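# Put one yellow sponge in each bench tote

## Task

Finish with precisely one yellow sponge inside each of the three totes on the bench, none sticking out past a tote's rim, and every other yellow sponge resting on top of the low shelf where the spares are kept. The totes and the cartons beneath the bench must not be shifted or rotated, the robot must stay upright and level, and everything must stay put without the robot holding it.

## Robot and tools

Robot: a TidyBot++ base (0.54 m long, 0.50 m wide, 0.38 m tall) on four driven casters, carrying one seven-joint arm with a two-finger gripper. The shoulder sits 0.12 m ahead of the base centre and 0.68 m off the floor. Two cameras: base_camera on the chassis, and wrist_camera, which looks in the direction the hand points. At the start the arm is folded with the hand aimed down; the hand pokes up to 0.08 m past the base front and the elbow rises to about 1.15 m.

Frames: the base frame has its origin on the floor below the base centre, x ahead, y to the left, z up. hand_pose is reported in it and marks the point halfway between the finger pads; the hand's own z runs out along the fingers and its y is the closing direction. The odometry frame is wherever the base frame was when the scene began; heading grows to the left and spans -3.142 to 3.142. Odometry counts wheel rotation, so wheel slip reads as motion, and it drifts by centimetres and degrees over many moves.

execute_actions: argument actions is a list holding either no action (just report) or exactly one. An action may contain base, joints, speeds. base holds a single relative move from where the base last reported itself: translate_m (metres, ahead positive, -2 to 2), strafe_m (metres, left positive, -2 to 2) or rotate_rad (radians, counter-clockwise from above positive, -6.3 to 6.3). joints is a set of absolute targets keyed by name, in radians: joint_1_rad (any angle; positive turns the arm clockwise from above, opposite to rotate_rad), joint_2_rad shoulder -2.249 to 2.249, joint_3_rad any angle, joint_4_rad elbow -2.579 to 2.579, joint_5_rad any angle, joint_6_rad wrist -2.099 to 2.099, joint_7_rad any angle (hand down: positive is counter-clockwise from above; at 1.57 the fingers part left and right). gripper_pos runs 0 (open, about 85 mm gap) to 1 (shut, squeezing roughly 100 N per finger); gap is about 85 x (1 - gripper_pos) mm. Unbounded joints go the short way, so rotate more than half a turn in steps. speeds caps that action's top speed: translate_m and strafe_m 0.05 to 0.5 m/s, rotate_rad 0.1 to 1.57 rad/s (maximum is default). A base move needing over 8.667 s is refused; an action lasts at most 15 s. cameras lists base_camera, wrist_camera or all; omitted means all, [] none. Bad keys or values reject the call entirely. Joints omitted from an action may keep pressing toward older targets.

Arm geometry (joint_1_rad 0, joint_3_rad 3.14, joint_5_rad 0, near the start pose): the arm stays in the vertical plane along base x. Tilt from vertical, forward positive: upper arm (0.42 m) = joint_2_rad; forearm (0.31 m) = joint_2_rad - joint_4_rad; hand (0.31 m to the hand point) = that minus joint_6_rad. Reach ahead of the shoulder is the sum of length x sin(tilt), height above it the sum of length x cos(tilt). A downward hand reaches about 0.94 m high at most, only near the base. Closed fingertips extend 20 mm past the hand point.

Results: base_odometry, base_tilt (degrees, forward and right positive, about 1 degree bias), joint_positions, hand_pose, gripper_pos, motor_effort (percent of maximum, peak in brackets, noisy), motor temperatures per arm joint, and the images named on the pictures line. base_status / joint_status: done; off_target (stopped away from target, may still push; for the gripper it means something is held, at the reading given); contact_stop or time_out (target dropped, holds in place); not_followed with a cause line when a self-collision check withholds arm targets (gripper still acts; the withheld targets may be retried later). on_its_own reports motion not commanded. A blocked base can still say done though it fell short. ARM HIT means a hard hit on the base or arm itself. A reported stop cancels the reply's remaining movement calls.

wait: seconds 0 to 10; commands nothing, returns state and images. zoom_image: camera (base_camera or wrist_camera) and region [x0, y0, x1, y1] in pixels of that camera's latest image, at most 504 x 504. read_manual: section, only licences. finished_scene: scene number, ends the scene for good once the robot has held its last command.

Accuracy: friction and load make joints settle short; the hand often misses by 1 to 2 cm. Fix by sending last command + (wanted - read) per joint, but while gripping never send a joint its read angle, or it sinks. Images show the true hand position.

Avoid: driving while the arm is caught above about 0.8 m (tipping); pushing sideways on a raised hand; ramming the base into furniture; torque faults (joints 1-4 limit 104.5 N m, 5-7 51.3 N m; the arm freezes for 10 s); motor overheating from holding loads (MOTOR HOT at 60 °C, fault at 75 °C); dropping or slamming sponges; bumping totes or cartons. Loose objects may occasionally be nudged by the scene, and the simulation keeps running while replies are composed.

Each tool is called in YAML: its name, and indented under it one key for each argument.

## Session

execute_actions:
  actions: []

Scene clock: 0.00 s.
Motor temperatures (°C, as the motors report them): [34 33 32 36 42 39 44]
base_odometry: x=+0.000 y=+0.000 heading=+0.000 (m, m, rad; odometry frame)
base_tilt: forward=-0.1 right=+0.2 (deg)
base_status: not commanded
joint_positions: joint_1_rad=+0.029 joint_2_rad=-0.377 joint_3_rad=+3.103 joint_4_rad=-2.518 joint_5_rad=+0.012 joint_6_rad=-0.929 joint_7_rad=+1.595 gripper_pos=+0.000
joint_status: not commanded
motor_effort: joint_1_rad=+1 joint_2_rad=+1 joint_3_rad=+1 joint_4_rad=+14 joint_5_rad=+1 joint_6_rad=+0 joint_7_rad=+0 (%)
hand_pose: x=+0.2507 y=-0.0021 z=+0.5927 quat_wxyz=(+0.012, +0.999, +0.019, +0.035) (m; base frame)
pictures: base_camera, wrist_camera
Images, in order (width x height): base_camera 644x364, wrist_camera 644x476.

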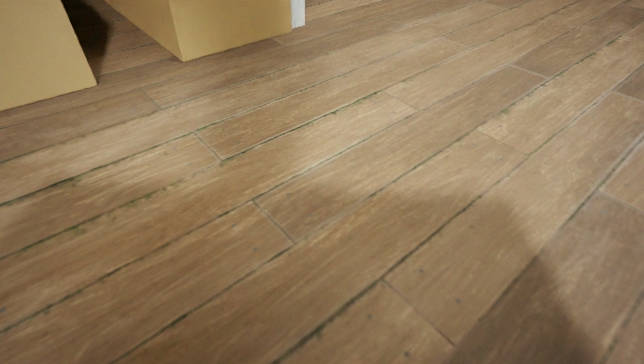

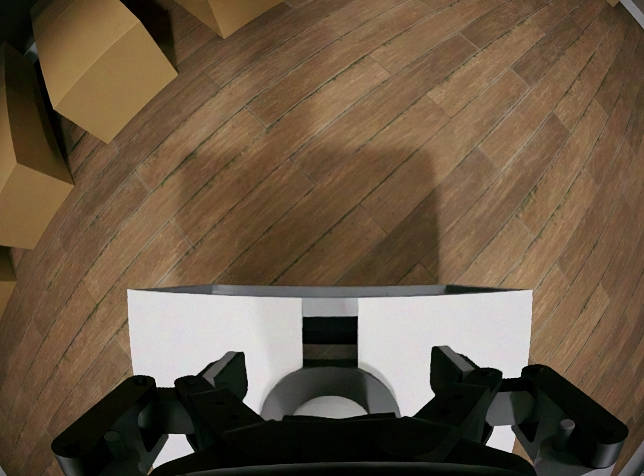

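execute_actions:
  actions:
    - {"joints":{"joint_2_rad":-0.4,"joint_4_rad":-1.4,"joint_6_rad":-1.0,"joint_1_rad":-0.7}}
  cameras: ["wrist_camera"]

execute_actions:
  actions:
    - {"joints":{"joint_1_rad":0.7}}
  cameras: ["wrist_camera"]

Scene clock: 8.67 s.
Motor temperatures (°C, as the motors report them): [34 33 32 36 42 39 44]
base_odometry: x=+0.000 y=+0.000 heading=+0.000 (m, m, rad; odometry frame)
base_tilt: forward=-0.2 right=+0.2 (deg)
base_status: not commanded
joint_positions: joint_1_rad=-0.676 joint_2_rad=-0.379 joint_3_rad=+3.103 joint_4_rad=-1.412 joint_5_rad=+0.012 joint_6_rad=-0.975 joint_7_rad=+1.595 gripper_pos=+0.000
joint_status: all done
motor_effort: joint_1_rad=+1(0) joint_2_rad=-4(6) joint_3_rad=+1(1) joint_4_rad=+18(19) joint_5_rad=+1(2) joint_6_rad=+8(8) joint_7_rad=+0(0) (%)
hand_pose: x=+0.4162 y=+0.2617 z=+1.1016 quat_wxyz=(-0.169, +0.786, +0.307, +0.509) (m; base frame)
pictures: wrist_camera
Images, in order (width x height): wrist_camera 644x476.

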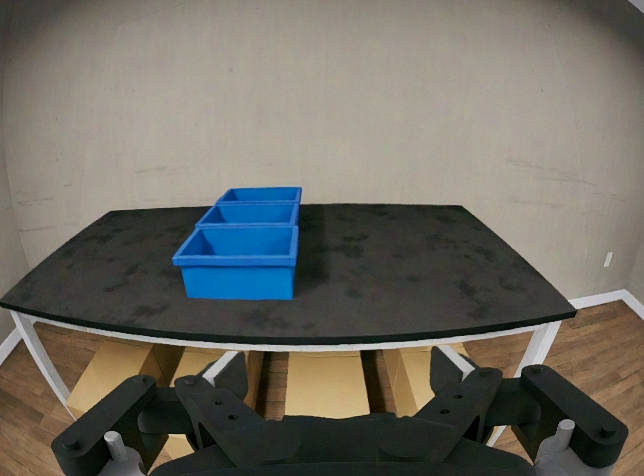

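Scene clock: 11.33 s.
Motor temperatures (°C, as the motors report them): [34 33 32 36 42 39 44]
base_odometry: x=+0.000 y=+0.000 heading=+0.000 (m, m, rad; odometry frame)
base_tilt: forward=-0.2 right=+0.2 (deg)
base_status: not commanded
joint_positions: joint_1_rad=+0.678 joint_2_rad=-0.379 joint_3_rad=+3.103 joint_4_rad=-1.412 joint_5_rad=+0.012 joint_6_rad=-0.975 joint_7_rad=+1.595 gripper_pos=+0.000
joint_status: all done
motor_effort: joint_1_rad=+1(0) joint_2_rad=-4(4) joint_3_rad=+1(1) joint_4_rad=+18(18) joint_5_rad=+1(2) joint_6_rad=+8(8) joint_7_rad=-1(0) (%)
hand_pose: x=+0.4385 y=-0.2339 z=+1.1016 quat_wxyz=(+0.187, +0.805, -0.253, +0.503) (m; base frame)
pictures: wrist_camera
Images, in order (width x height): wrist_camera 644x476.

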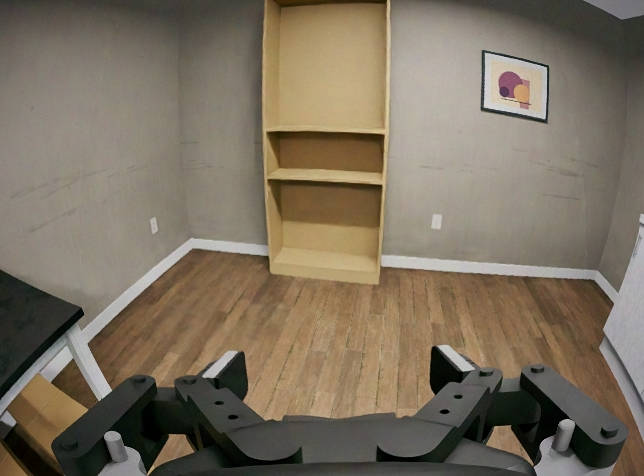

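execute_actions:
  actions:
    - {"joints":{"joint_1_rad":2.1}}
  cameras: ["wrist_camera"]

execute_actions:
  actions:
    - {"joints":{"joint_1_rad":3.6}}
  cameras: ["wrist_camera"]

execute_actions:
  actions:
    - {"joints":{"joint_1_rad":4.7}}
  cameras: ["wrist_camera"]

Scene clock: 18.60 s.
Motor temperatures (°C, as the motors report them): [34 33 32 36 42 39 44]
base_odometry: x=+0.000 y=+0.000 heading=+0.000 (m, m, rad; odometry frame)
base_tilt: forward=-0.1 right=+0.2 (deg)
base_status: not commanded
joint_positions: joint_1_rad=+2.078 joint_2_rad=-0.379 joint_3_rad=+3.103 joint_4_rad=-1.412 joint_5_rad=+0.012 joint_6_rad=-0.975 joint_7_rad=+1.595 gripper_pos=+0.000
joint_status: all done
motor_effort: joint_1_rad=+1(0) joint_2_rad=-4(5) joint_3_rad=+1(1) joint_4_rad=+18(18) joint_5_rad=+1(1) joint_6_rad=+8(8) joint_7_rad=+1(0) (%)
hand_pose: x=-0.0572 y=-0.3546 z=+1.1016 quat_wxyz=(+0.467, +0.453, -0.712, +0.264) (m; base frame)
pictures: wrist_camera
Images, in order (width x height): wrist_camera 644x476.

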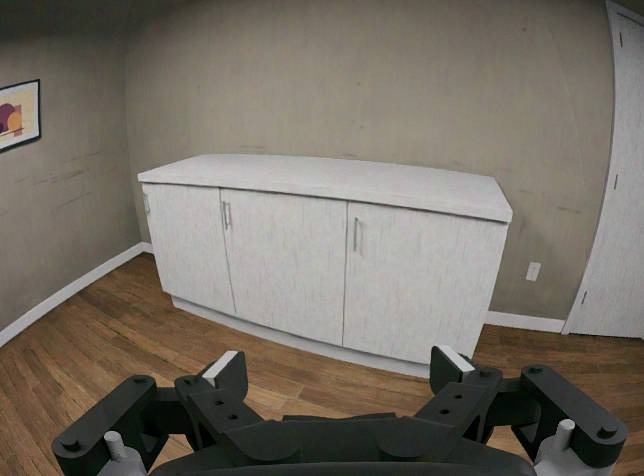

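Scene clock: 21.33 s.
Motor temperatures (°C, as the motors report them): [34 33 32 36 42 39 44]
base_odometry: x=+0.000 y=+0.000 heading=+0.000 (m, m, rad; odometry frame)
base_tilt: forward=-0.1 right=+0.2 (deg)
base_status: not commanded
joint_positions: joint_1_rad=+3.578 joint_2_rad=-0.379 joint_3_rad=+3.103 joint_4_rad=-1.412 joint_5_rad=+0.012 joint_6_rad=-0.975 joint_7_rad=+1.595 gripper_pos=+0.000
joint_status: all done
motor_effort: joint_1_rad=+1(0) joint_2_rad=-3(5) joint_3_rad=+1(1) joint_4_rad=+18(18) joint_5_rad=+1(2) joint_6_rad=+8(7) joint_7_rad=-1(0) (%)
hand_pose: x=-0.2472 y=+0.1507 z=+1.1016 quat_wxyz=(+0.522, -0.154, -0.829, -0.125) (m; base frame)
pictures: wrist_camera
Images, in order (width x height): wrist_camera 644x476.

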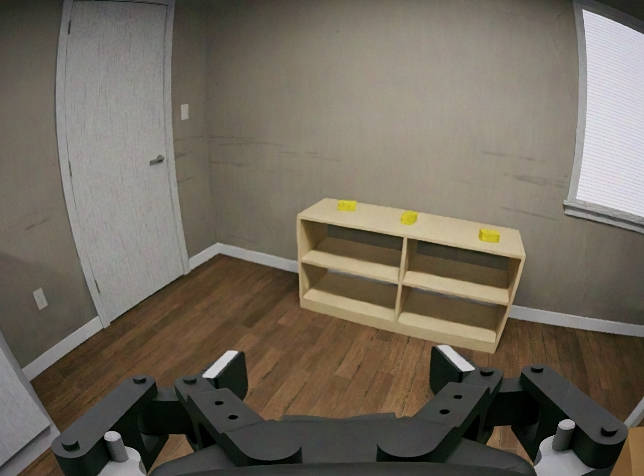

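Scene clock: 23.70 s.
Motor temperatures (°C, as the motors report them): [34 33 32 36 42 39 44]
base_odometry: x=+0.000 y=+0.000 heading=+0.000 (m, m, rad; odometry frame)
base_tilt: forward=-0.2 right=+0.2 (deg)
base_status: not commanded
joint_positions: joint_1_rad=+4.678 joint_2_rad=-0.379 joint_3_rad=+3.103 joint_4_rad=-1.412 joint_5_rad=+0.012 joint_6_rad=-0.975 joint_7_rad=+1.595 gripper_pos=+0.000
joint_status: all done
motor_effort: joint_1_rad=+1(0) joint_2_rad=-3(4) joint_3_rad=+1(2) joint_4_rad=+18(18) joint_5_rad=+1(1) joint_6_rad=+8(8) joint_7_rad=+0(0) (%)
hand_pose: x=+0.0872 y=+0.3947 z=+1.1016 quat_wxyz=(+0.380, -0.565, -0.627, -0.380) (m; base frame)
pictures: wrist_camera
Images, in order (width x height): wrist_camera 644x476.

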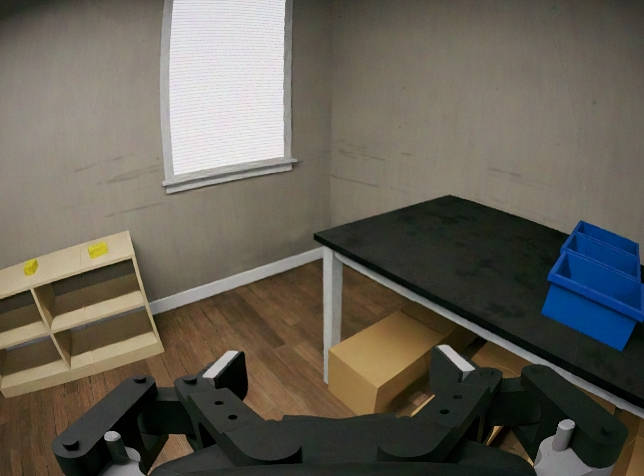

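execute_actions:
  actions:
    - {"base":{"rotate_rad":2.27},"joints":{"joint_1_rad":6.28,"joint_6_rad":-1.2}}

Scene clock: 37.10 s.
Motor temperatures (°C, as the motors report them): [34 33 32 36 42 39 44]
base_odometry: x=+0.000 y=+0.000 heading=+2.269 (m, m, rad; odometry frame)
base_tilt: forward=-0.2 right=+0.3 (deg)
base_status: done
joint_positions: joint_1_rad=+6.255 joint_2_rad=-0.381 joint_3_rad=+3.103 joint_4_rad=-1.412 joint_5_rad=+0.012 joint_6_rad=-1.175 joint_7_rad=+1.595 gripper_pos=+0.000
joint_status: all done
motor_effort: joint_1_rad=+0(1) joint_2_rad=-3(6) joint_3_rad=+1(1) joint_4_rad=+17(18) joint_5_rad=+1(2) joint_6_rad=+7(8) joint_7_rad=+0(0) (%)
hand_pose: x=+0.4815 y=+0.0259 z=+1.0488 quat_wxyz=(-0.004, -0.892, -0.042, -0.451) (m; base frame)
pictures: base_camera, wrist_camera
Images, in order (width x height): base_camera 644x364, wrist_camera 644x476.

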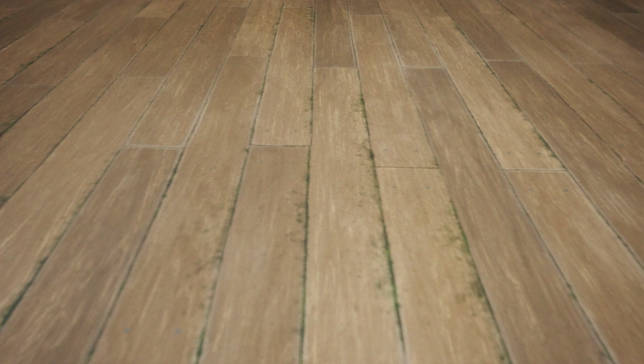

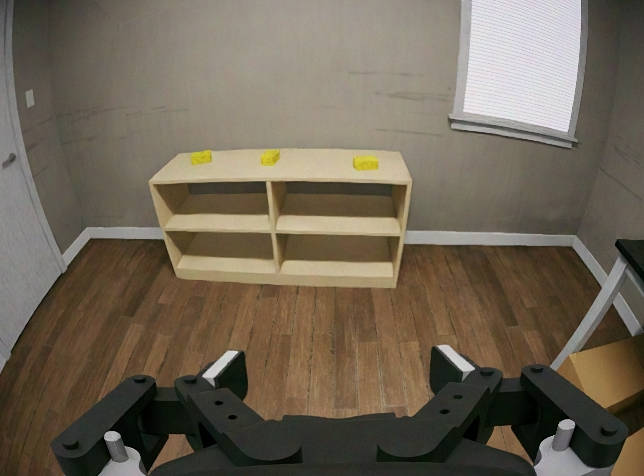

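execute_actions:
  actions:
    - {"base":{"translate_m":0.95,"strafe_m":0},"joints":{"joint_6_rad":-1.6}}

execute_actions:
  actions:
    - {"base":{"translate_m":0.95},"joints":{"joint_6_rad":-1.7}}
  cameras: ["wrist_camera"]

action 0: "base" must hold exactly one of rotate_rad, strafe_m, translate_m; got {"translate_m": 0.95, "strafe_m": 0}

Scene clock: 49.00 s.
Motor temperatures (°C, as the motors report them): [34 33 32 36 42 39 44]
base_odometry: x=-0.612 y=+0.727 heading=+2.270 (m, m, rad; odometry frame)
base_tilt: forward=-0.1 right=+0.1 (deg)
base_status: done
joint_positions: joint_1_rad=+6.256 joint_2_rad=-0.391 joint_3_rad=+3.103 joint_4_rad=-1.409 joint_5_rad=+0.012 joint_6_rad=-1.703 joint_7_rad=+1.595 gripper_pos=+0.000
joint_status: all done
motor_effort: joint_1_rad=+1(1) joint_2_rad=-1(5) joint_3_rad=+1(1) joint_4_rad=+15(17) joint_5_rad=+1(2) joint_6_rad=+3(6) joint_7_rad=+0(0) (%)
hand_pose: x=+0.3526 y=+0.0161 z=+0.9514 quat_wxyz=(-0.009, -0.977, -0.042, -0.209) (m; base frame)
pictures: wrist_camera
Images, in order (width x height): wrist_camera 644x476.

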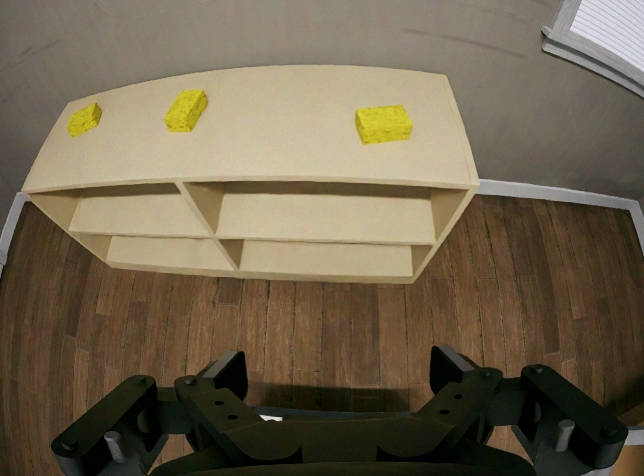

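execute_actions:
  actions:
    - {"base":{"strafe_m":-0.13},"joints":{"joint_1_rad":6.283,"joint_2_rad":0.29,"joint_3_rad":3.14,"joint_4_rad":-1.257,"joint_6_rad":-1.594,"joint_7_rad":0.1}}
  cameras: []

execute_actions:
  actions:
    - {"base":{"translate_m":0.25}}

Scene clock: 65.43 s.
Motor temperatures (°C, as the motors report them): [34 33 32 36 42 39 44]
base_odometry: x=-0.513 y=+0.811 heading=+2.270 (m, m, rad; odometry frame)
base_tilt: forward=-0.2 right=+0.3 (deg)
base_status: done
joint_positions: joint_1_rad=+6.260 joint_2_rad=+0.282 joint_3_rad=+3.127 joint_4_rad=-1.274 joint_5_rad=+0.012 joint_6_rad=-1.617 joint_7_rad=+0.139 gripper_pos=+0.000
joint_status: all done
motor_effort: joint_1_rad=+1(1) joint_2_rad=-24(26) joint_3_rad=+0(2) joint_4_rad=+15(16) joint_5_rad=+2(2) joint_6_rad=-1(4) joint_7_rad=+0(1) (%)
hand_pose: x=+0.5402 y=+0.0125 z=+0.7794 quat_wxyz=(-0.014, -0.766, +0.643, +0.009) (m; base frame)
pictures: none
No camera images: the call's "cameras" was empty. Leave "cameras" out to get every camera's image.

Scene clock: 67.20 s.
Motor temperatures (°C, as the motors report them): [34 33 32 36 42 39 44]
base_odometry: x=-0.673 y=+1.002 heading=+2.270 (m, m, rad; odometry frame)
base_tilt: forward=-0.2 right=+0.2 (deg)
base_status: done
joint_positions: joint_1_rad=+6.261 joint_2_rad=+0.287 joint_3_rad=+3.128 joint_4_rad=-1.271 joint_5_rad=+0.012 joint_6_rad=-1.614 joint_7_rad=+0.139 gripper_pos=+0.000
joint_status: not commanded
motor_effort: joint_1_rad=+0(1) joint_2_rad=-24(27) joint_3_rad=+0(0) joint_4_rad=+15(16) joint_5_rad=+1(2) joint_6_rad=-1(2) joint_7_rad=-1(1) (%)
hand_pose: x=+0.5427 y=+0.0121 z=+0.7785 quat_wxyz=(-0.013, -0.766, +0.643, +0.008) (m; base frame)
pictures: base_camera, wrist_camera
Images, in order (width x height): base_camera 644x364, wrist_camera 644x476.

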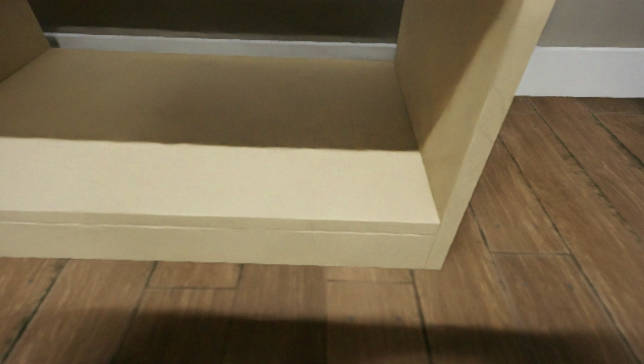

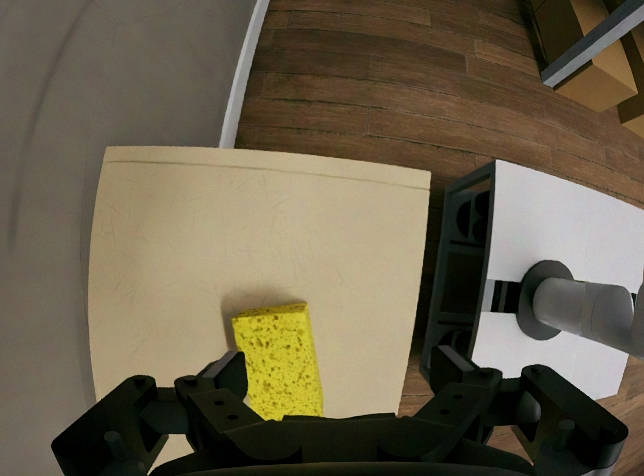

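execute_actions:
  actions:
    - {"base":{"strafe_m":0.055},"joints":{"joint_7_rad":0.27}}
  cameras: []

execute_actions:
  actions:
    - {"base":{"translate_m":0.04}}
  cameras: ["wrist_camera"]

Scene clock: 79.43 s.
Motor temperatures (°C, as the motors report them): [34 34 32 36 42 39 44]
base_odometry: x=-0.716 y=+0.967 heading=+2.270 (m, m, rad; odometry frame)
base_tilt: forward=-0.2 right=+0.2 (deg)
base_status: done
joint_positions: joint_1_rad=+6.268 joint_2_rad=+0.287 joint_3_rad=+3.133 joint_4_rad=-1.270 joint_5_rad=+0.012 joint_6_rad=-1.614 joint_7_rad=+0.238 gripper_pos=+0.000
joint_status: all done
motor_effort: joint_1_rad=+1(3) joint_2_rad=-25(26) joint_3_rad=+0(2) joint_4_rad=+15(15) joint_5_rad=+2(2) joint_6_rad=-1(1) joint_7_rad=-1(0) (%)
hand_pose: x=+0.5430 y=+0.0072 z=+0.7785 quat_wxyz=(-0.013, -0.793, +0.609, +0.008) (m; base frame)
pictures: none
No camera images: the call's "cameras" was empty. Leave "cameras" out to get every camera's image.

Scene clock: 80.37 s.
Motor temperatures (°C, as the motors report them): [34 34 32 36 42 39 44]
base_odometry: x=-0.742 y=+0.997 heading=+2.270 (m, m, rad; odometry frame)
base_tilt: forward=-0.2 right=+0.2 (deg)
base_status: done
joint_positions: joint_1_rad=+6.268 joint_2_rad=+0.289 joint_3_rad=+3.133 joint_4_rad=-1.270 joint_5_rad=+0.012 joint_6_rad=-1.614 joint_7_rad=+0.238 gripper_pos=+0.000
joint_status: not commanded
motor_effort: joint_1_rad=+1(0) joint_2_rad=-24(27) joint_3_rad=+0(0) joint_4_rad=+15(17) joint_5_rad=+1(2) joint_6_rad=-1(2) joint_7_rad=+0(1) (%)
hand_pose: x=+0.5436 y=+0.0072 z=+0.7777 quat_wxyz=(-0.014, -0.793, +0.609, +0.009) (m; base frame)
pictures: wrist_camera
Images, in order (width x height): wrist_camera 644x476.

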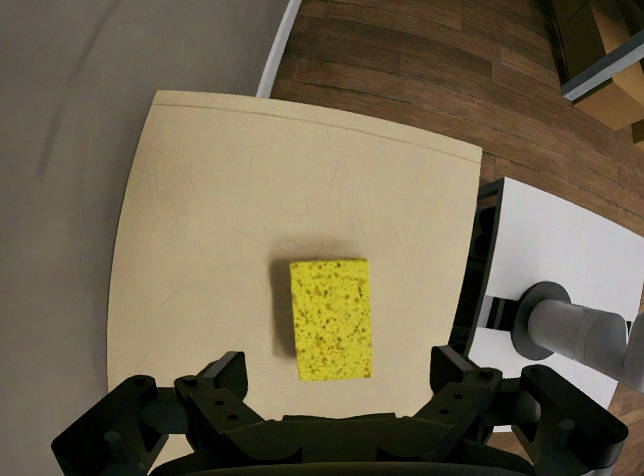

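execute_actions:
  actions:
    - {"joints":{"joint_2_rad":0.337,"joint_4_rad":-1.575,"joint_6_rad":-1.21}}

Scene clock: 86.83 s.
Motor temperatures (°C, as the motors report them): [34 34 32 36 42 39 44]
base_odometry: x=-0.742 y=+0.997 heading=+2.270 (m, m, rad; odometry frame)
base_tilt: forward=-0.2 right=+0.3 (deg)
base_status: not commanded
joint_positions: joint_1_rad=+6.268 joint_2_rad=+0.321 joint_3_rad=+3.133 joint_4_rad=-1.563 joint_5_rad=+0.012 joint_6_rad=-1.232 joint_7_rad=+0.238 gripper_pos=+0.000
joint_status: all done
motor_effort: joint_1_rad=+0(0) joint_2_rad=-25(26) joint_3_rad=+0(0) joint_4_rad=+15(15) joint_5_rad=+1(1) joint_6_rad=+0(0) joint_7_rad=+0(0) (%)
hand_pose: x=+0.5586 y=+0.0080 z=+0.6734 quat_wxyz=(+0.005, -0.794, +0.607, -0.013) (m; base frame)
pictures: base_camera, wrist_camera
Images, in order (width x height): base_camera 644x364, wrist_camera 644x476.

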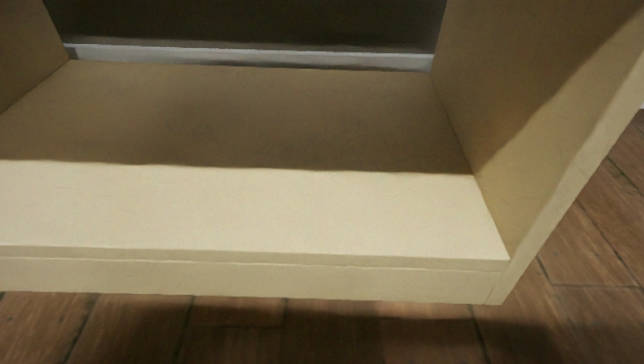

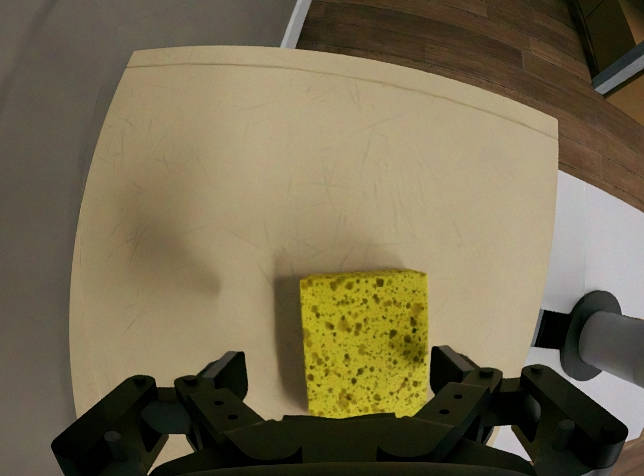

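execute_actions:
  actions:
    - {"base":{"translate_m":-0.018}}
  cameras: []

execute_actions:
  actions:
    - {"joints":{"joint_2_rad":0.393,"joint_4_rad":-1.695,"joint_6_rad":-1.04}}
  cameras: ["wrist_camera"]

Scene clock: 93.80 s.
Motor temperatures (°C, as the motors report them): [34 34 32 36 42 39 44]
base_odometry: x=-0.730 y=+0.984 heading=+2.270 (m, m, rad; odometry frame)
base_tilt: forward=-0.1 right=+0.3 (deg)
base_status: done
joint_positions: joint_1_rad=+6.268 joint_2_rad=+0.324 joint_3_rad=+3.133 joint_4_rad=-1.565 joint_5_rad=+0.012 joint_6_rad=-1.231 joint_7_rad=+0.238 gripper_pos=+0.000
joint_status: not commanded
motor_effort: joint_1_rad=+1(3) joint_2_rad=-25(26) joint_3_rad=+0(1) joint_4_rad=+15(16) joint_5_rad=+1(2) joint_6_rad=+0(0) joint_7_rad=+0(0) (%)
hand_pose: x=+0.5581 y=+0.0079 z=+0.6711 quat_wxyz=(+0.003, -0.794, +0.607, -0.011) (m; base frame)
pictures: none
No camera images: the call's "cameras" was empty. Leave "cameras" out to get every camera's image.

Scene clock: 94.97 s.
Motor temperatures (°C, as the motors report them): [34 34 32 36 42 39 44]
base_odometry: x=-0.730 y=+0.984 heading=+2.270 (m, m, rad; odometry frame)
base_tilt: forward=-0.2 right=+0.3 (deg)
base_status: not commanded
joint_positions: joint_1_rad=+6.268 joint_2_rad=+0.374 joint_3_rad=+3.133 joint_4_rad=-1.682 joint_5_rad=+0.012 joint_6_rad=-1.064 joint_7_rad=+0.238 gripper_pos=+0.000
joint_status: all done
motor_effort: joint_1_rad=+1(1) joint_2_rad=-18(27) joint_3_rad=+0(0) joint_4_rad=+8(15) joint_5_rad=+1(1) joint_6_rad=+0(2) joint_7_rad=-1(0) (%)
hand_pose: x=+0.5574 y=+0.0083 z=+0.6158 quat_wxyz=(+0.004, -0.795, +0.606, -0.011) (m; base frame)
pictures: wrist_camera
Images, in order (width x height): wrist_camera 644x476.

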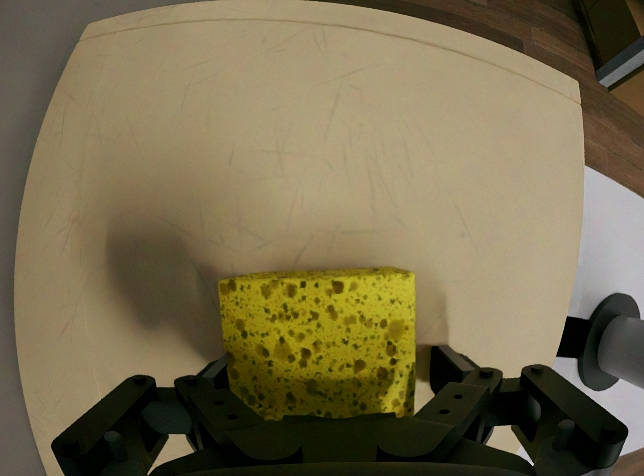

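execute_actions:
  actions:
    - {"joints":{"gripper_pos":1}}
  cameras: []

execute_actions:
  actions:
    - {"joints":{"joint_2_rad":0.0,"joint_4_rad":-1.3,"joint_6_rad":-1.2}}

Scene clock: 98.97 s.
Motor temperatures (°C, as the motors report them): [34 34 32 36 42 39 44]
base_odometry: x=-0.730 y=+0.984 heading=+2.270 (m, m, rad; odometry frame)
base_tilt: forward=-0.2 right=+0.2 (deg)
base_status: not commanded
joint_positions: joint_1_rad=+6.268 joint_2_rad=+0.352 joint_3_rad=+3.133 joint_4_rad=-1.682 joint_5_rad=+0.012 joint_6_rad=-1.065 joint_7_rad=+0.238 gripper_pos=+0.386
joint_status: gripper_pos off_target (ended at +0.386, target +1.000)
motor_effort: joint_1_rad=+0(0) joint_2_rad=-17(20) joint_3_rad=+0(1) joint_4_rad=+11(13) joint_5_rad=+1(0) joint_6_rad=+4(7) joint_7_rad=+0(0) (%)
hand_pose: x=+0.5584 y=+0.0083 z=+0.6254 quat_wxyz=(+0.010, -0.795, +0.606, -0.019) (m; base frame)
pictures: none
No camera images: the call's "cameras" was empty. Leave "cameras" out to get every camera's image.

Scene clock: 100.50 s.
Motor temperatures (°C, as the motors report them): [34 34 32 37 42 39 44]
base_odometry: x=-0.730 y=+0.984 heading=+2.270 (m, m, rad; odometry frame)
base_tilt: forward=-0.1 right=+0.3 (deg)
base_status: not commanded
joint_positions: joint_1_rad=+6.268 joint_2_rad=-0.002 joint_3_rad=+3.133 joint_4_rad=-1.308 joint_5_rad=+0.012 joint_6_rad=-1.176 joint_7_rad=+0.238 gripper_pos=+0.386
joint_status: all done
motor_effort: joint_1_rad=+1(0) joint_2_rad=-17(32) joint_3_rad=+0(0) joint_4_rad=+18(18) joint_5_rad=+1(1) joint_6_rad=+5(5) joint_7_rad=+0(1) (%)
hand_pose: x=+0.6123 y=+0.0094 z=+0.9390 quat_wxyz=(+0.198, -0.751, +0.576, -0.256) (m; base frame)
pictures: base_camera, wrist_camera
Images, in order (width x height): base_camera 644x364, wrist_camera 644x476.

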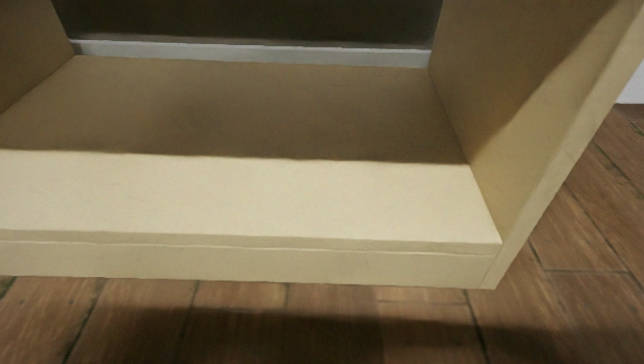

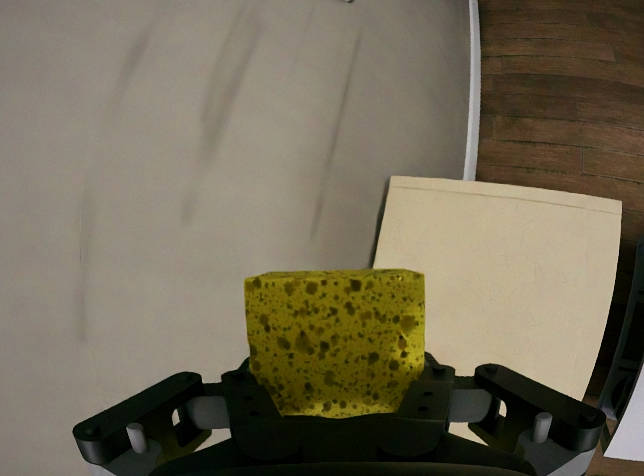

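execute_actions:
  actions:
    - {"base":{"translate_m":-1.05},"joints":{"joint_2_rad":-0.4,"joint_4_rad":-1.4,"joint_6_rad":-1.3,"joint_7_rad":1.6}}
  cameras: []

execute_actions:
  actions:
    - {"base":{"rotate_rad":-1.57}}

Scene clock: 114.07 s.
Motor temperatures (°C, as the motors report them): [34 34 32 37 42 39 44]
base_odometry: x=-0.055 y=+0.180 heading=+2.269 (m, m, rad; odometry frame)
base_tilt: forward=-0.3 right=+0.2 (deg)
base_status: done
joint_positions: joint_1_rad=+6.268 joint_2_rad=-0.396 joint_3_rad=+3.134 joint_4_rad=-1.385 joint_5_rad=+0.012 joint_6_rad=-1.280 joint_7_rad=+1.564 gripper_pos=+0.386
joint_status: all done
motor_effort: joint_1_rad=+1(0) joint_2_rad=-2(22) joint_3_rad=+1(1) joint_4_rad=+17(19) joint_5_rad=+2(2) joint_6_rad=+7(8) joint_7_rad=+0(1) (%)
hand_pose: x=+0.4576 y=+0.0060 z=+1.0429 quat_wxyz=(-0.001, -0.906, -0.007, -0.423) (m; base frame)
pictures: none
No camera images: the call's "cameras" was empty. Leave "cameras" out to get every camera's image.

Scene clock: 116.37 s.
Motor temperatures (°C, as the motors report them): [34 34 32 37 42 39 44]
base_odometry: x=-0.055 y=+0.180 heading=+0.700 (m, m, rad; odometry frame)
base_tilt: forward=-0.2 right=+0.2 (deg)
base_status: done
joint_positions: joint_1_rad=+6.268 joint_2_rad=-0.396 joint_3_rad=+3.139 joint_4_rad=-1.385 joint_5_rad=+0.012 joint_6_rad=-1.280 joint_7_rad=+1.564 gripper_pos=+0.386
joint_status: not commanded
motor_effort: joint_1_rad=+0(2) joint_2_rad=-3(4) joint_3_rad=+1(3) joint_4_rad=+17(17) joint_5_rad=+1(2) joint_6_rad=+7(7) joint_7_rad=+0(0) (%)
hand_pose: x=+0.4577 y=+0.0041 z=+1.0428 quat_wxyz=(-0.002, -0.906, -0.005, -0.423) (m; base frame)
pictures: base_camera, wrist_camera
Images, in order (width x height): base_camera 644x364, wrist_camera 644x476.

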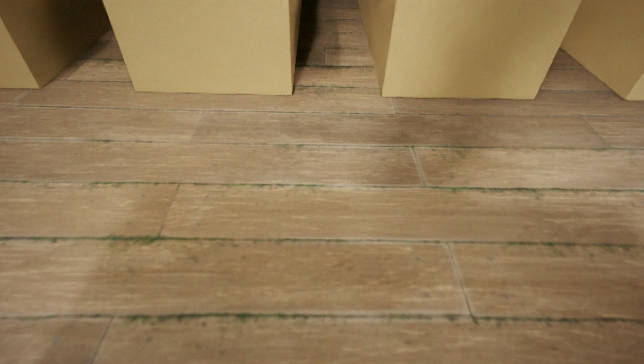

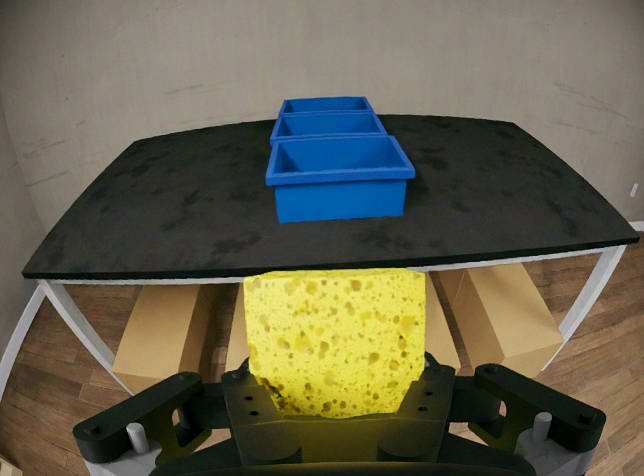

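execute_actions:
  actions:
    - {"base":{"strafe_m":-0.04},"joints":{"joint_2_rad":0.32,"joint_4_rad":-0.858,"joint_6_rad":-1.42,"joint_7_rad":0.05}}
  cameras: []

execute_actions:
  actions:
    - {"base":{"translate_m":0.38},"speeds":{"translate_m":0.2}}

Scene clock: 143.63 s.
Motor temperatures (°C, as the motors report them): [34 34 32 37 42 39 44]
base_odometry: x=-0.029 y=+0.149 heading=+0.699 (m, m, rad; odometry frame)
base_tilt: forward=-0.2 right=+0.2 (deg)
base_status: done
joint_positions: joint_1_rad=+6.268 joint_2_rad=+0.314 joint_3_rad=+3.142 joint_4_rad=-0.876 joint_5_rad=+0.012 joint_6_rad=-1.396 joint_7_rad=+0.089 gripper_pos=+0.387
joint_status: all done
motor_effort: joint_1_rad=+0(1) joint_2_rad=-27(29) joint_3_rad=+1(3) joint_4_rad=+17(18) joint_5_rad=+1(2) joint_6_rad=+4(7) joint_7_rad=+0(1) (%)
hand_pose: x=+0.7051 y=+0.0062 z=+0.9345 quat_wxyz=(+0.182, -0.714, +0.644, -0.205) (m; base frame)
pictures: none
No camera images: the call's "cameras" was empty. Leave "cameras" out to get every camera's image.

Scene clock: 146.30 s.
Motor temperatures (°C, as the motors report them): [34 34 32 37 42 39 44]
base_odometry: x=+0.262 y=+0.393 heading=+0.699 (m, m, rad; odometry frame)
base_tilt: forward=-0.2 right=+0.2 (deg)
base_status: done
joint_positions: joint_1_rad=+6.268 joint_2_rad=+0.316 joint_3_rad=+3.142 joint_4_rad=-0.874 joint_5_rad=+0.012 joint_6_rad=-1.399 joint_7_rad=+0.089 gripper_pos=+0.387
joint_status: not commanded
motor_effort: joint_1_rad=+1(1) joint_2_rad=-28(31) joint_3_rad=+0(0) joint_4_rad=+17(18) joint_5_rad=+1(2) joint_6_rad=+4(5) joint_7_rad=+0(0) (%)
hand_pose: x=+0.7050 y=+0.0062 z=+0.9338 quat_wxyz=(+0.181, -0.714, +0.645, -0.204) (m; base frame)
pictures: base_camera, wrist_camera
Images, in order (width x height): base_camera 644x364, wrist_camera 644x476.

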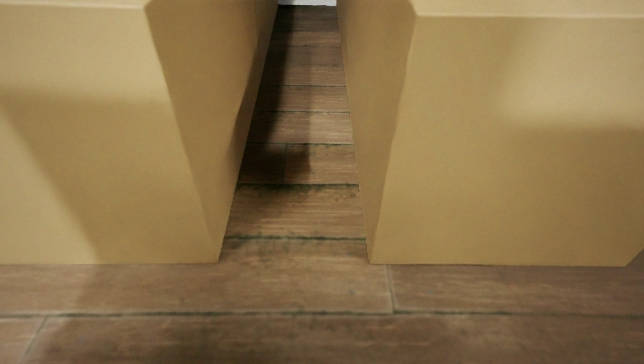

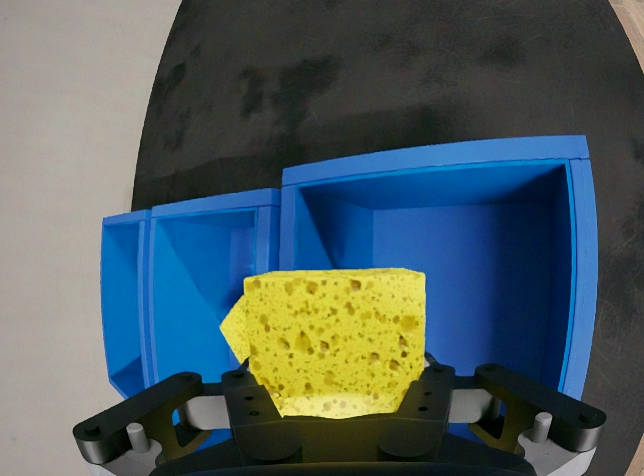

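execute_actions:
  actions:
    - {"joints":{"joint_7_rad":-1.55}}
  cameras: ["wrist_camera"]

Scene clock: 153.63 s.
Motor temperatures (°C, as the motors report them): [34 34 32 37 42 39 44]
base_odometry: x=+0.262 y=+0.393 heading=+0.699 (m, m, rad; odometry frame)
base_tilt: forward=-0.2 right=+0.3 (deg)
base_status: not commanded
joint_positions: joint_1_rad=+6.268 joint_2_rad=+0.316 joint_3_rad=+3.142 joint_4_rad=-0.874 joint_5_rad=+0.012 joint_6_rad=-1.399 joint_7_rad=-1.527 gripper_pos=+0.387
joint_status: all done
motor_effort: joint_1_rad=+1(1) joint_2_rad=-27(28) joint_3_rad=+0(0) joint_4_rad=+17(17) joint_5_rad=+1(1) joint_6_rad=+4(4) joint_7_rad=+0(1) (%)
hand_pose: x=+0.7050 y=+0.0062 z=+0.9338 quat_wxyz=(+0.273, -0.028, +0.962, -0.010) (m; base frame)
pictures: wrist_camera
Images, in order (width x height): wrist_camera 644x476.

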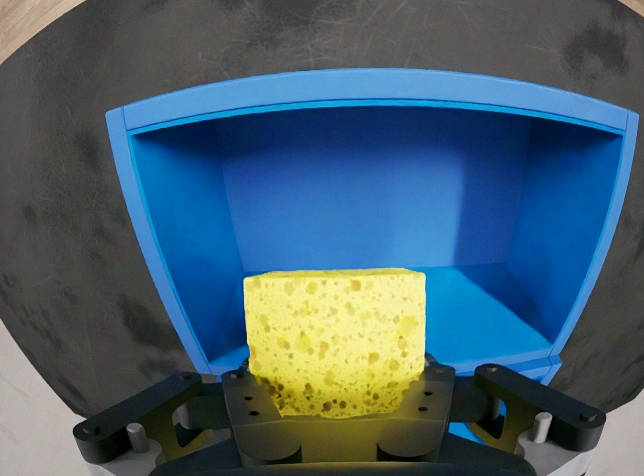

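execute_actions:
  actions:
    - {"joints":{"joint_7_rad":0.05}}
  cameras: []

execute_actions:
  actions:
    - {"joints":{"joint_7_rad":1.6,"joint_6_rad":-1.0}}
  cameras: ["wrist_camera"]

Scene clock: 159.83 s.
Motor temperatures (°C, as the motors report them): [34 34 32 37 42 39 44]
base_odometry: x=+0.262 y=+0.393 heading=+0.699 (m, m, rad; odometry frame)
base_tilt: forward=-0.2 right=+0.2 (deg)
base_status: not commanded
joint_positions: joint_1_rad=+6.268 joint_2_rad=+0.316 joint_3_rad=+3.142 joint_4_rad=-0.874 joint_5_rad=+0.012 joint_6_rad=-1.399 joint_7_rad=+0.027 gripper_pos=+0.387
joint_status: all done
motor_effort: joint_1_rad=+1(1) joint_2_rad=-27(27) joint_3_rad=+0(0) joint_4_rad=+17(17) joint_5_rad=+1(1) joint_6_rad=+4(4) joint_7_rad=+0(0) (%)
hand_pose: x=+0.7050 y=+0.0062 z=+0.9338 quat_wxyz=(+0.187, -0.694, +0.666, -0.199) (m; base frame)
pictures: none
No camera images: the call's "cameras" was empty. Leave "cameras" out to get every camera's image.

Scene clock: 161.60 s.
Motor temperatures (°C, as the motors report them): [34 34 32 37 42 39 44]
base_odometry: x=+0.262 y=+0.393 heading=+0.699 (m, m, rad; odometry frame)
base_tilt: forward=-0.2 right=+0.2 (deg)
base_status: not commanded
joint_positions: joint_1_rad=+6.268 joint_2_rad=+0.316 joint_3_rad=+3.142 joint_4_rad=-0.874 joint_5_rad=+0.012 joint_6_rad=-1.019 joint_7_rad=+1.577 gripper_pos=+0.387
joint_status: all done
motor_effort: joint_1_rad=+1(1) joint_2_rad=-29(28) joint_3_rad=+0(0) joint_4_rad=+18(18) joint_5_rad=+2(1) joint_6_rad=+7(7) joint_7_rad=+0(1) (%)
hand_pose: x=+0.7916 y=+0.0080 z=+1.0135 quat_wxyz=(-0.004, -0.893, -0.010, -0.450) (m; base frame)
pictures: wrist_camera
Images, in order (width x height): wrist_camera 644x476.

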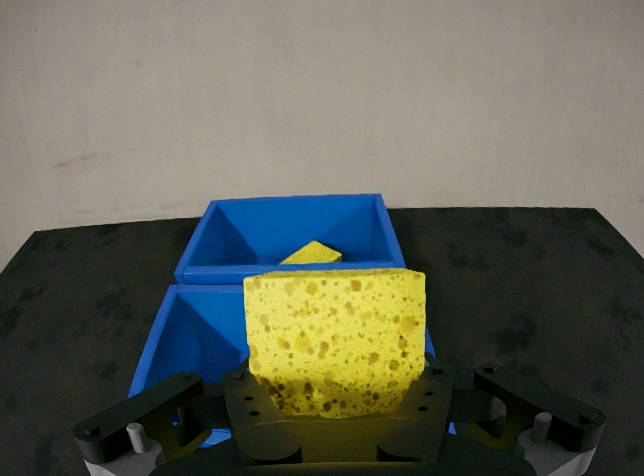

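execute_actions:
  actions:
    - {"base":{"translate_m":-0.1},"joints":{"joint_6_rad":-1.55,"joint_7_rad":0.05}}
  cameras: ["wrist_camera"]

Scene clock: 167.27 s.
Motor temperatures (°C, as the motors report them): [34 34 32 37 42 39 44]
base_odometry: x=+0.186 y=+0.329 heading=+0.699 (m, m, rad; odometry frame)
base_tilt: forward=-0.2 right=+0.2 (deg)
base_status: done
joint_positions: joint_1_rad=+6.268 joint_2_rad=+0.316 joint_3_rad=+3.142 joint_4_rad=-0.872 joint_5_rad=+0.012 joint_6_rad=-1.534 joint_7_rad=+0.073 gripper_pos=+0.387
joint_status: all done
motor_effort: joint_1_rad=+1(1) joint_2_rad=-26(33) joint_3_rad=+0(1) joint_4_rad=+16(19) joint_5_rad=+1(2) joint_6_rad=+3(7) joint_7_rad=+0(1) (%)
hand_pose: x=+0.6679 y=+0.0056 z=+0.9148 quat_wxyz=(+0.138, -0.721, +0.661, -0.156) (m; base frame)
pictures: wrist_camera
Images, in order (width x height): wrist_camera 644x476.

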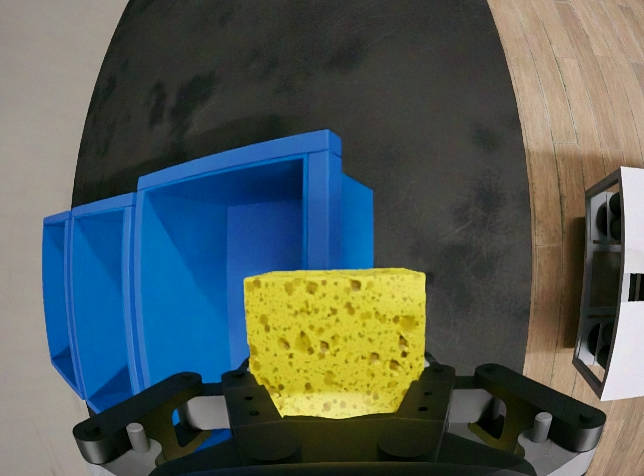

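execute_actions:
  actions:
    - {"base":{"translate_m":0.12},"speeds":{"translate_m":0.2}}
  cameras: ["wrist_camera"]

Scene clock: 174.77 s.
Motor temperatures (°C, as the motors report them): [34 34 32 37 42 39 44]
base_odometry: x=+0.278 y=+0.406 heading=+0.699 (m, m, rad; odometry frame)
base_tilt: forward=-0.1 right=+0.2 (deg)
base_status: done
joint_positions: joint_1_rad=+6.268 joint_2_rad=+0.316 joint_3_rad=+3.142 joint_4_rad=-0.872 joint_5_rad=+0.012 joint_6_rad=-1.535 joint_7_rad=+0.073 gripper_pos=+0.387
joint_status: not commanded
motor_effort: joint_1_rad=+1(2) joint_2_rad=-28(30) joint_3_rad=+0(1) joint_4_rad=+17(18) joint_5_rad=+1(2) joint_6_rad=+3(4) joint_7_rad=+1(0) (%)
hand_pose: x=+0.6680 y=+0.0056 z=+0.9150 quat_wxyz=(+0.138, -0.721, +0.661, -0.156) (m; base frame)
pictures: wrist_camera
Images, in order (width x height): wrist_camera 644x476.

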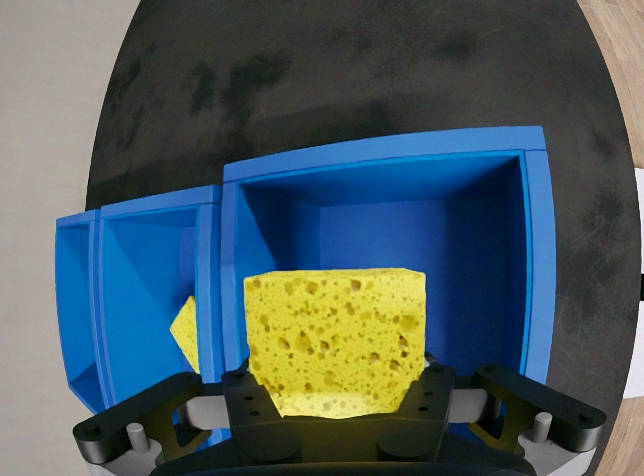

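execute_actions:
  actions:
    - {"joints":{"joint_2_rad":0.42,"joint_6_rad":-1.62}}
  cameras: ["wrist_camera"]

execute_actions:
  actions:
    - {"joints":{"gripper_pos":0}}
  cameras: ["wrist_camera"]

execute_actions:
  actions:
    - {"joints":{"joint_2_rad":0.2,"joint_6_rad":-1.3,"joint_7_rad":1.6}}
  cameras: ["wrist_camera"]

Scene clock: 182.33 s.
Motor temperatures (°C, as the motors report them): [34 34 32 37 42 39 44]
base_odometry: x=+0.278 y=+0.406 heading=+0.699 (m, m, rad; odometry frame)
base_tilt: forward=-0.2 right=+0.2 (deg)
base_status: not commanded
joint_positions: joint_1_rad=+6.268 joint_2_rad=+0.415 joint_3_rad=+3.142 joint_4_rad=-0.869 joint_5_rad=+0.012 joint_6_rad=-1.597 joint_7_rad=+0.073 gripper_pos=+0.387
joint_status: all done
motor_effort: joint_1_rad=+1(1) joint_2_rad=-30(32) joint_3_rad=+0(0) joint_4_rad=+16(17) joint_5_rad=+1(2) joint_6_rad=+2(3) joint_7_rad=+0(0) (%)
hand_pose: x=+0.6703 y=+0.0057 z=+0.8550 quat_wxyz=(+0.085, -0.731, +0.670, -0.099) (m; base frame)
pictures: wrist_camera
Images, in order (width x height): wrist_camera 644x476.

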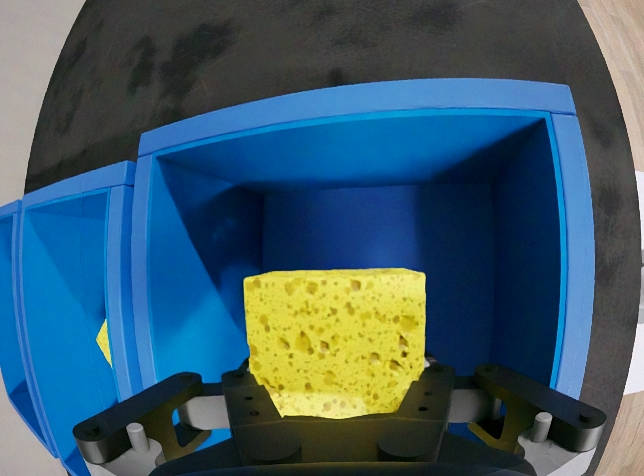

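Scene clock: 183.43 s.
Motor temperatures (°C, as the motors report them): [34 34 32 37 42 39 44]
base_odometry: x=+0.278 y=+0.406 heading=+0.699 (m, m, rad; odometry frame)
base_tilt: forward=-0.2 right=+0.2 (deg)
base_status: not commanded
joint_positions: joint_1_rad=+6.268 joint_2_rad=+0.415 joint_3_rad=+3.142 joint_4_rad=-0.869 joint_5_rad=+0.012 joint_6_rad=-1.597 joint_7_rad=+0.073 gripper_pos=+0.000
joint_status: all done
motor_effort: joint_1_rad=+0(0) joint_2_rad=-30(30) joint_3_rad=+1(0) joint_4_rad=+16(16) joint_5_rad=+1(1) joint_6_rad=+1(2) joint_7_rad=+0(0) (%)
hand_pose: x=+0.6703 y=+0.0057 z=+0.8550 quat_wxyz=(+0.085, -0.731, +0.670, -0.099) (m; base frame)
pictures: wrist_camera
Images, in order (width x height): wrist_camera 644x476.

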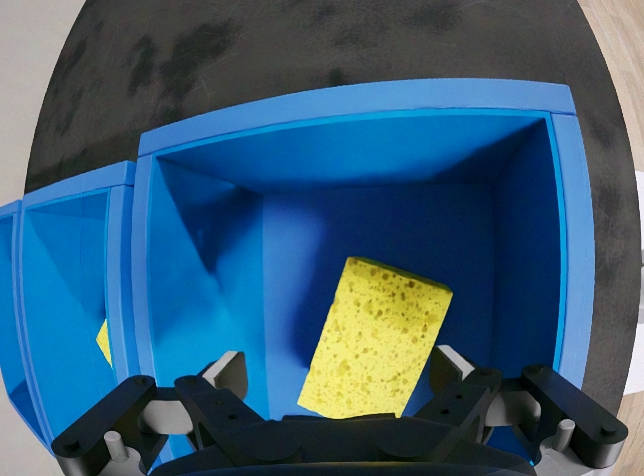

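Scene clock: 185.27 s.
Motor temperatures (°C, as the motors report them): [34 34 32 37 42 39 44]
base_odometry: x=+0.278 y=+0.406 heading=+0.699 (m, m, rad; odometry frame)
base_tilt: forward=-0.1 right=+0.2 (deg)
base_status: not commanded
joint_positions: joint_1_rad=+6.268 joint_2_rad=+0.213 joint_3_rad=+3.142 joint_4_rad=-0.868 joint_5_rad=+0.012 joint_6_rad=-1.320 joint_7_rad=+1.576 gripper_pos=+0.000
joint_status: all done
motor_effort: joint_1_rad=+1(1) joint_2_rad=-23(32) joint_3_rad=+0(0) joint_4_rad=+17(17) joint_5_rad=+1(2) joint_6_rad=+6(5) joint_7_rad=+0(0) (%)
hand_pose: x=+0.6953 y=+0.0061 z=+1.0113 quat_wxyz=(-0.004, -0.932, -0.009, -0.362) (m; base frame)
pictures: wrist_camera
Images, in order (width x height): wrist_camera 644x476.

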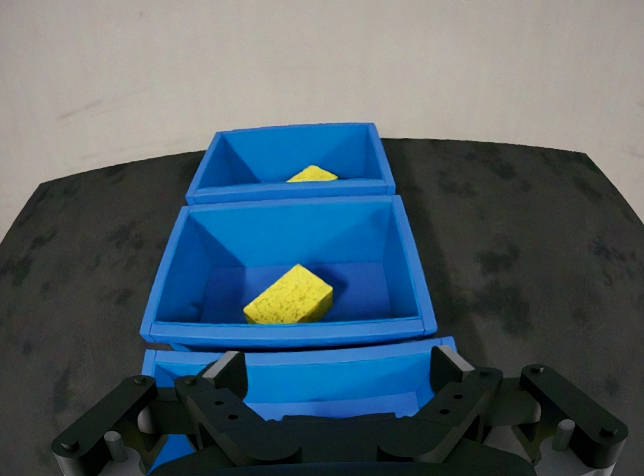

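execute_actions:
  actions:
    - {"joints":{"joint_2_rad":0.5,"joint_4_rad":-0.3,"joint_6_rad":-1.6}}
  cameras: ["wrist_camera"]

Scene clock: 190.67 s.
Motor temperatures (°C, as the motors report them): [34 34 32 37 42 39 44]
base_odometry: x=+0.278 y=+0.406 heading=+0.699 (m, m, rad; odometry frame)
base_tilt: forward=-0.2 right=+0.2 (deg)
base_status: not commanded
joint_positions: joint_1_rad=+6.268 joint_2_rad=+0.483 joint_3_rad=+3.142 joint_4_rad=-0.318 joint_5_rad=+0.012 joint_6_rad=-1.576 joint_7_rad=+1.576 gripper_pos=+0.000
joint_status: all done
motor_effort: joint_1_rad=+0(1) joint_2_rad=-30(32) joint_3_rad=+0(0) joint_4_rad=+15(17) joint_5_rad=+1(1) joint_6_rad=+6(6) joint_7_rad=+0(0) (%)
hand_pose: x=+0.7556 y=+0.0070 z=+1.0489 quat_wxyz=(-0.004, -0.928, -0.007, -0.373) (m; base frame)
pictures: wrist_camera
Images, in order (width x height): wrist_camera 644x476.

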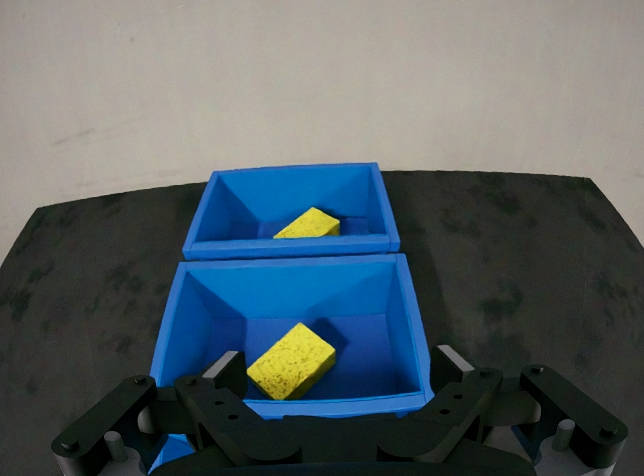

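execute_actions:
  actions:
    - {"base":{"translate_m":-0.4},"joints":{"joint_2_rad":-0.4,"joint_4_rad":-1.4,"joint_6_rad":-1.3}}

Scene clock: 195.13 s.
Motor temperatures (°C, as the motors report them): [34 34 32 37 42 39 44]
base_odometry: x=-0.028 y=+0.149 heading=+0.699 (m, m, rad; odometry frame)
base_tilt: forward=-0.2 right=+0.2 (deg)
base_status: done
joint_positions: joint_1_rad=+6.270 joint_2_rad=-0.384 joint_3_rad=+3.142 joint_4_rad=-1.386 joint_5_rad=+0.013 joint_6_rad=-1.325 joint_7_rad=+1.576 gripper_pos=+0.000
joint_status: all done
motor_effort: joint_1_rad=+1(3) joint_2_rad=-3(34) joint_3_rad=+1(1) joint_4_rad=+17(17) joint_5_rad=+1(2) joint_6_rad=+6(7) joint_7_rad=+0(1) (%)
hand_pose: x=+0.4527 y=+0.0020 z=+1.0277 quat_wxyz=(-0.005, -0.918, -0.007, -0.396) (m; base frame)
pictures: base_camera, wrist_camera
Images, in order (width x height): base_camera 644x364, wrist_camera 644x476.

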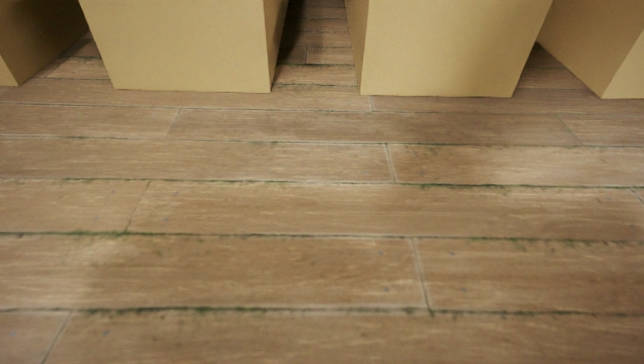

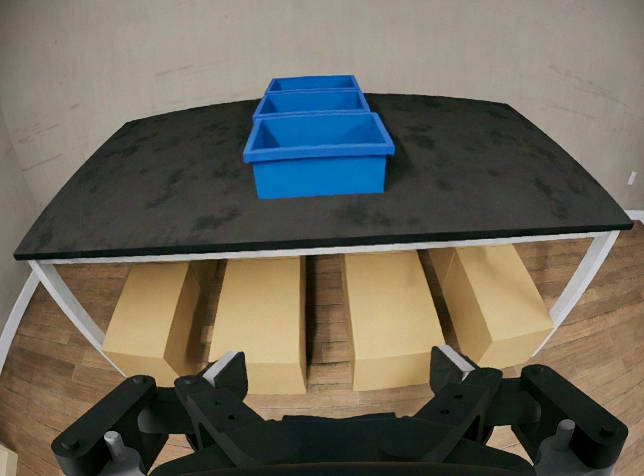

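finished_scene:
  scene: 1

The scene is finished: the task was done.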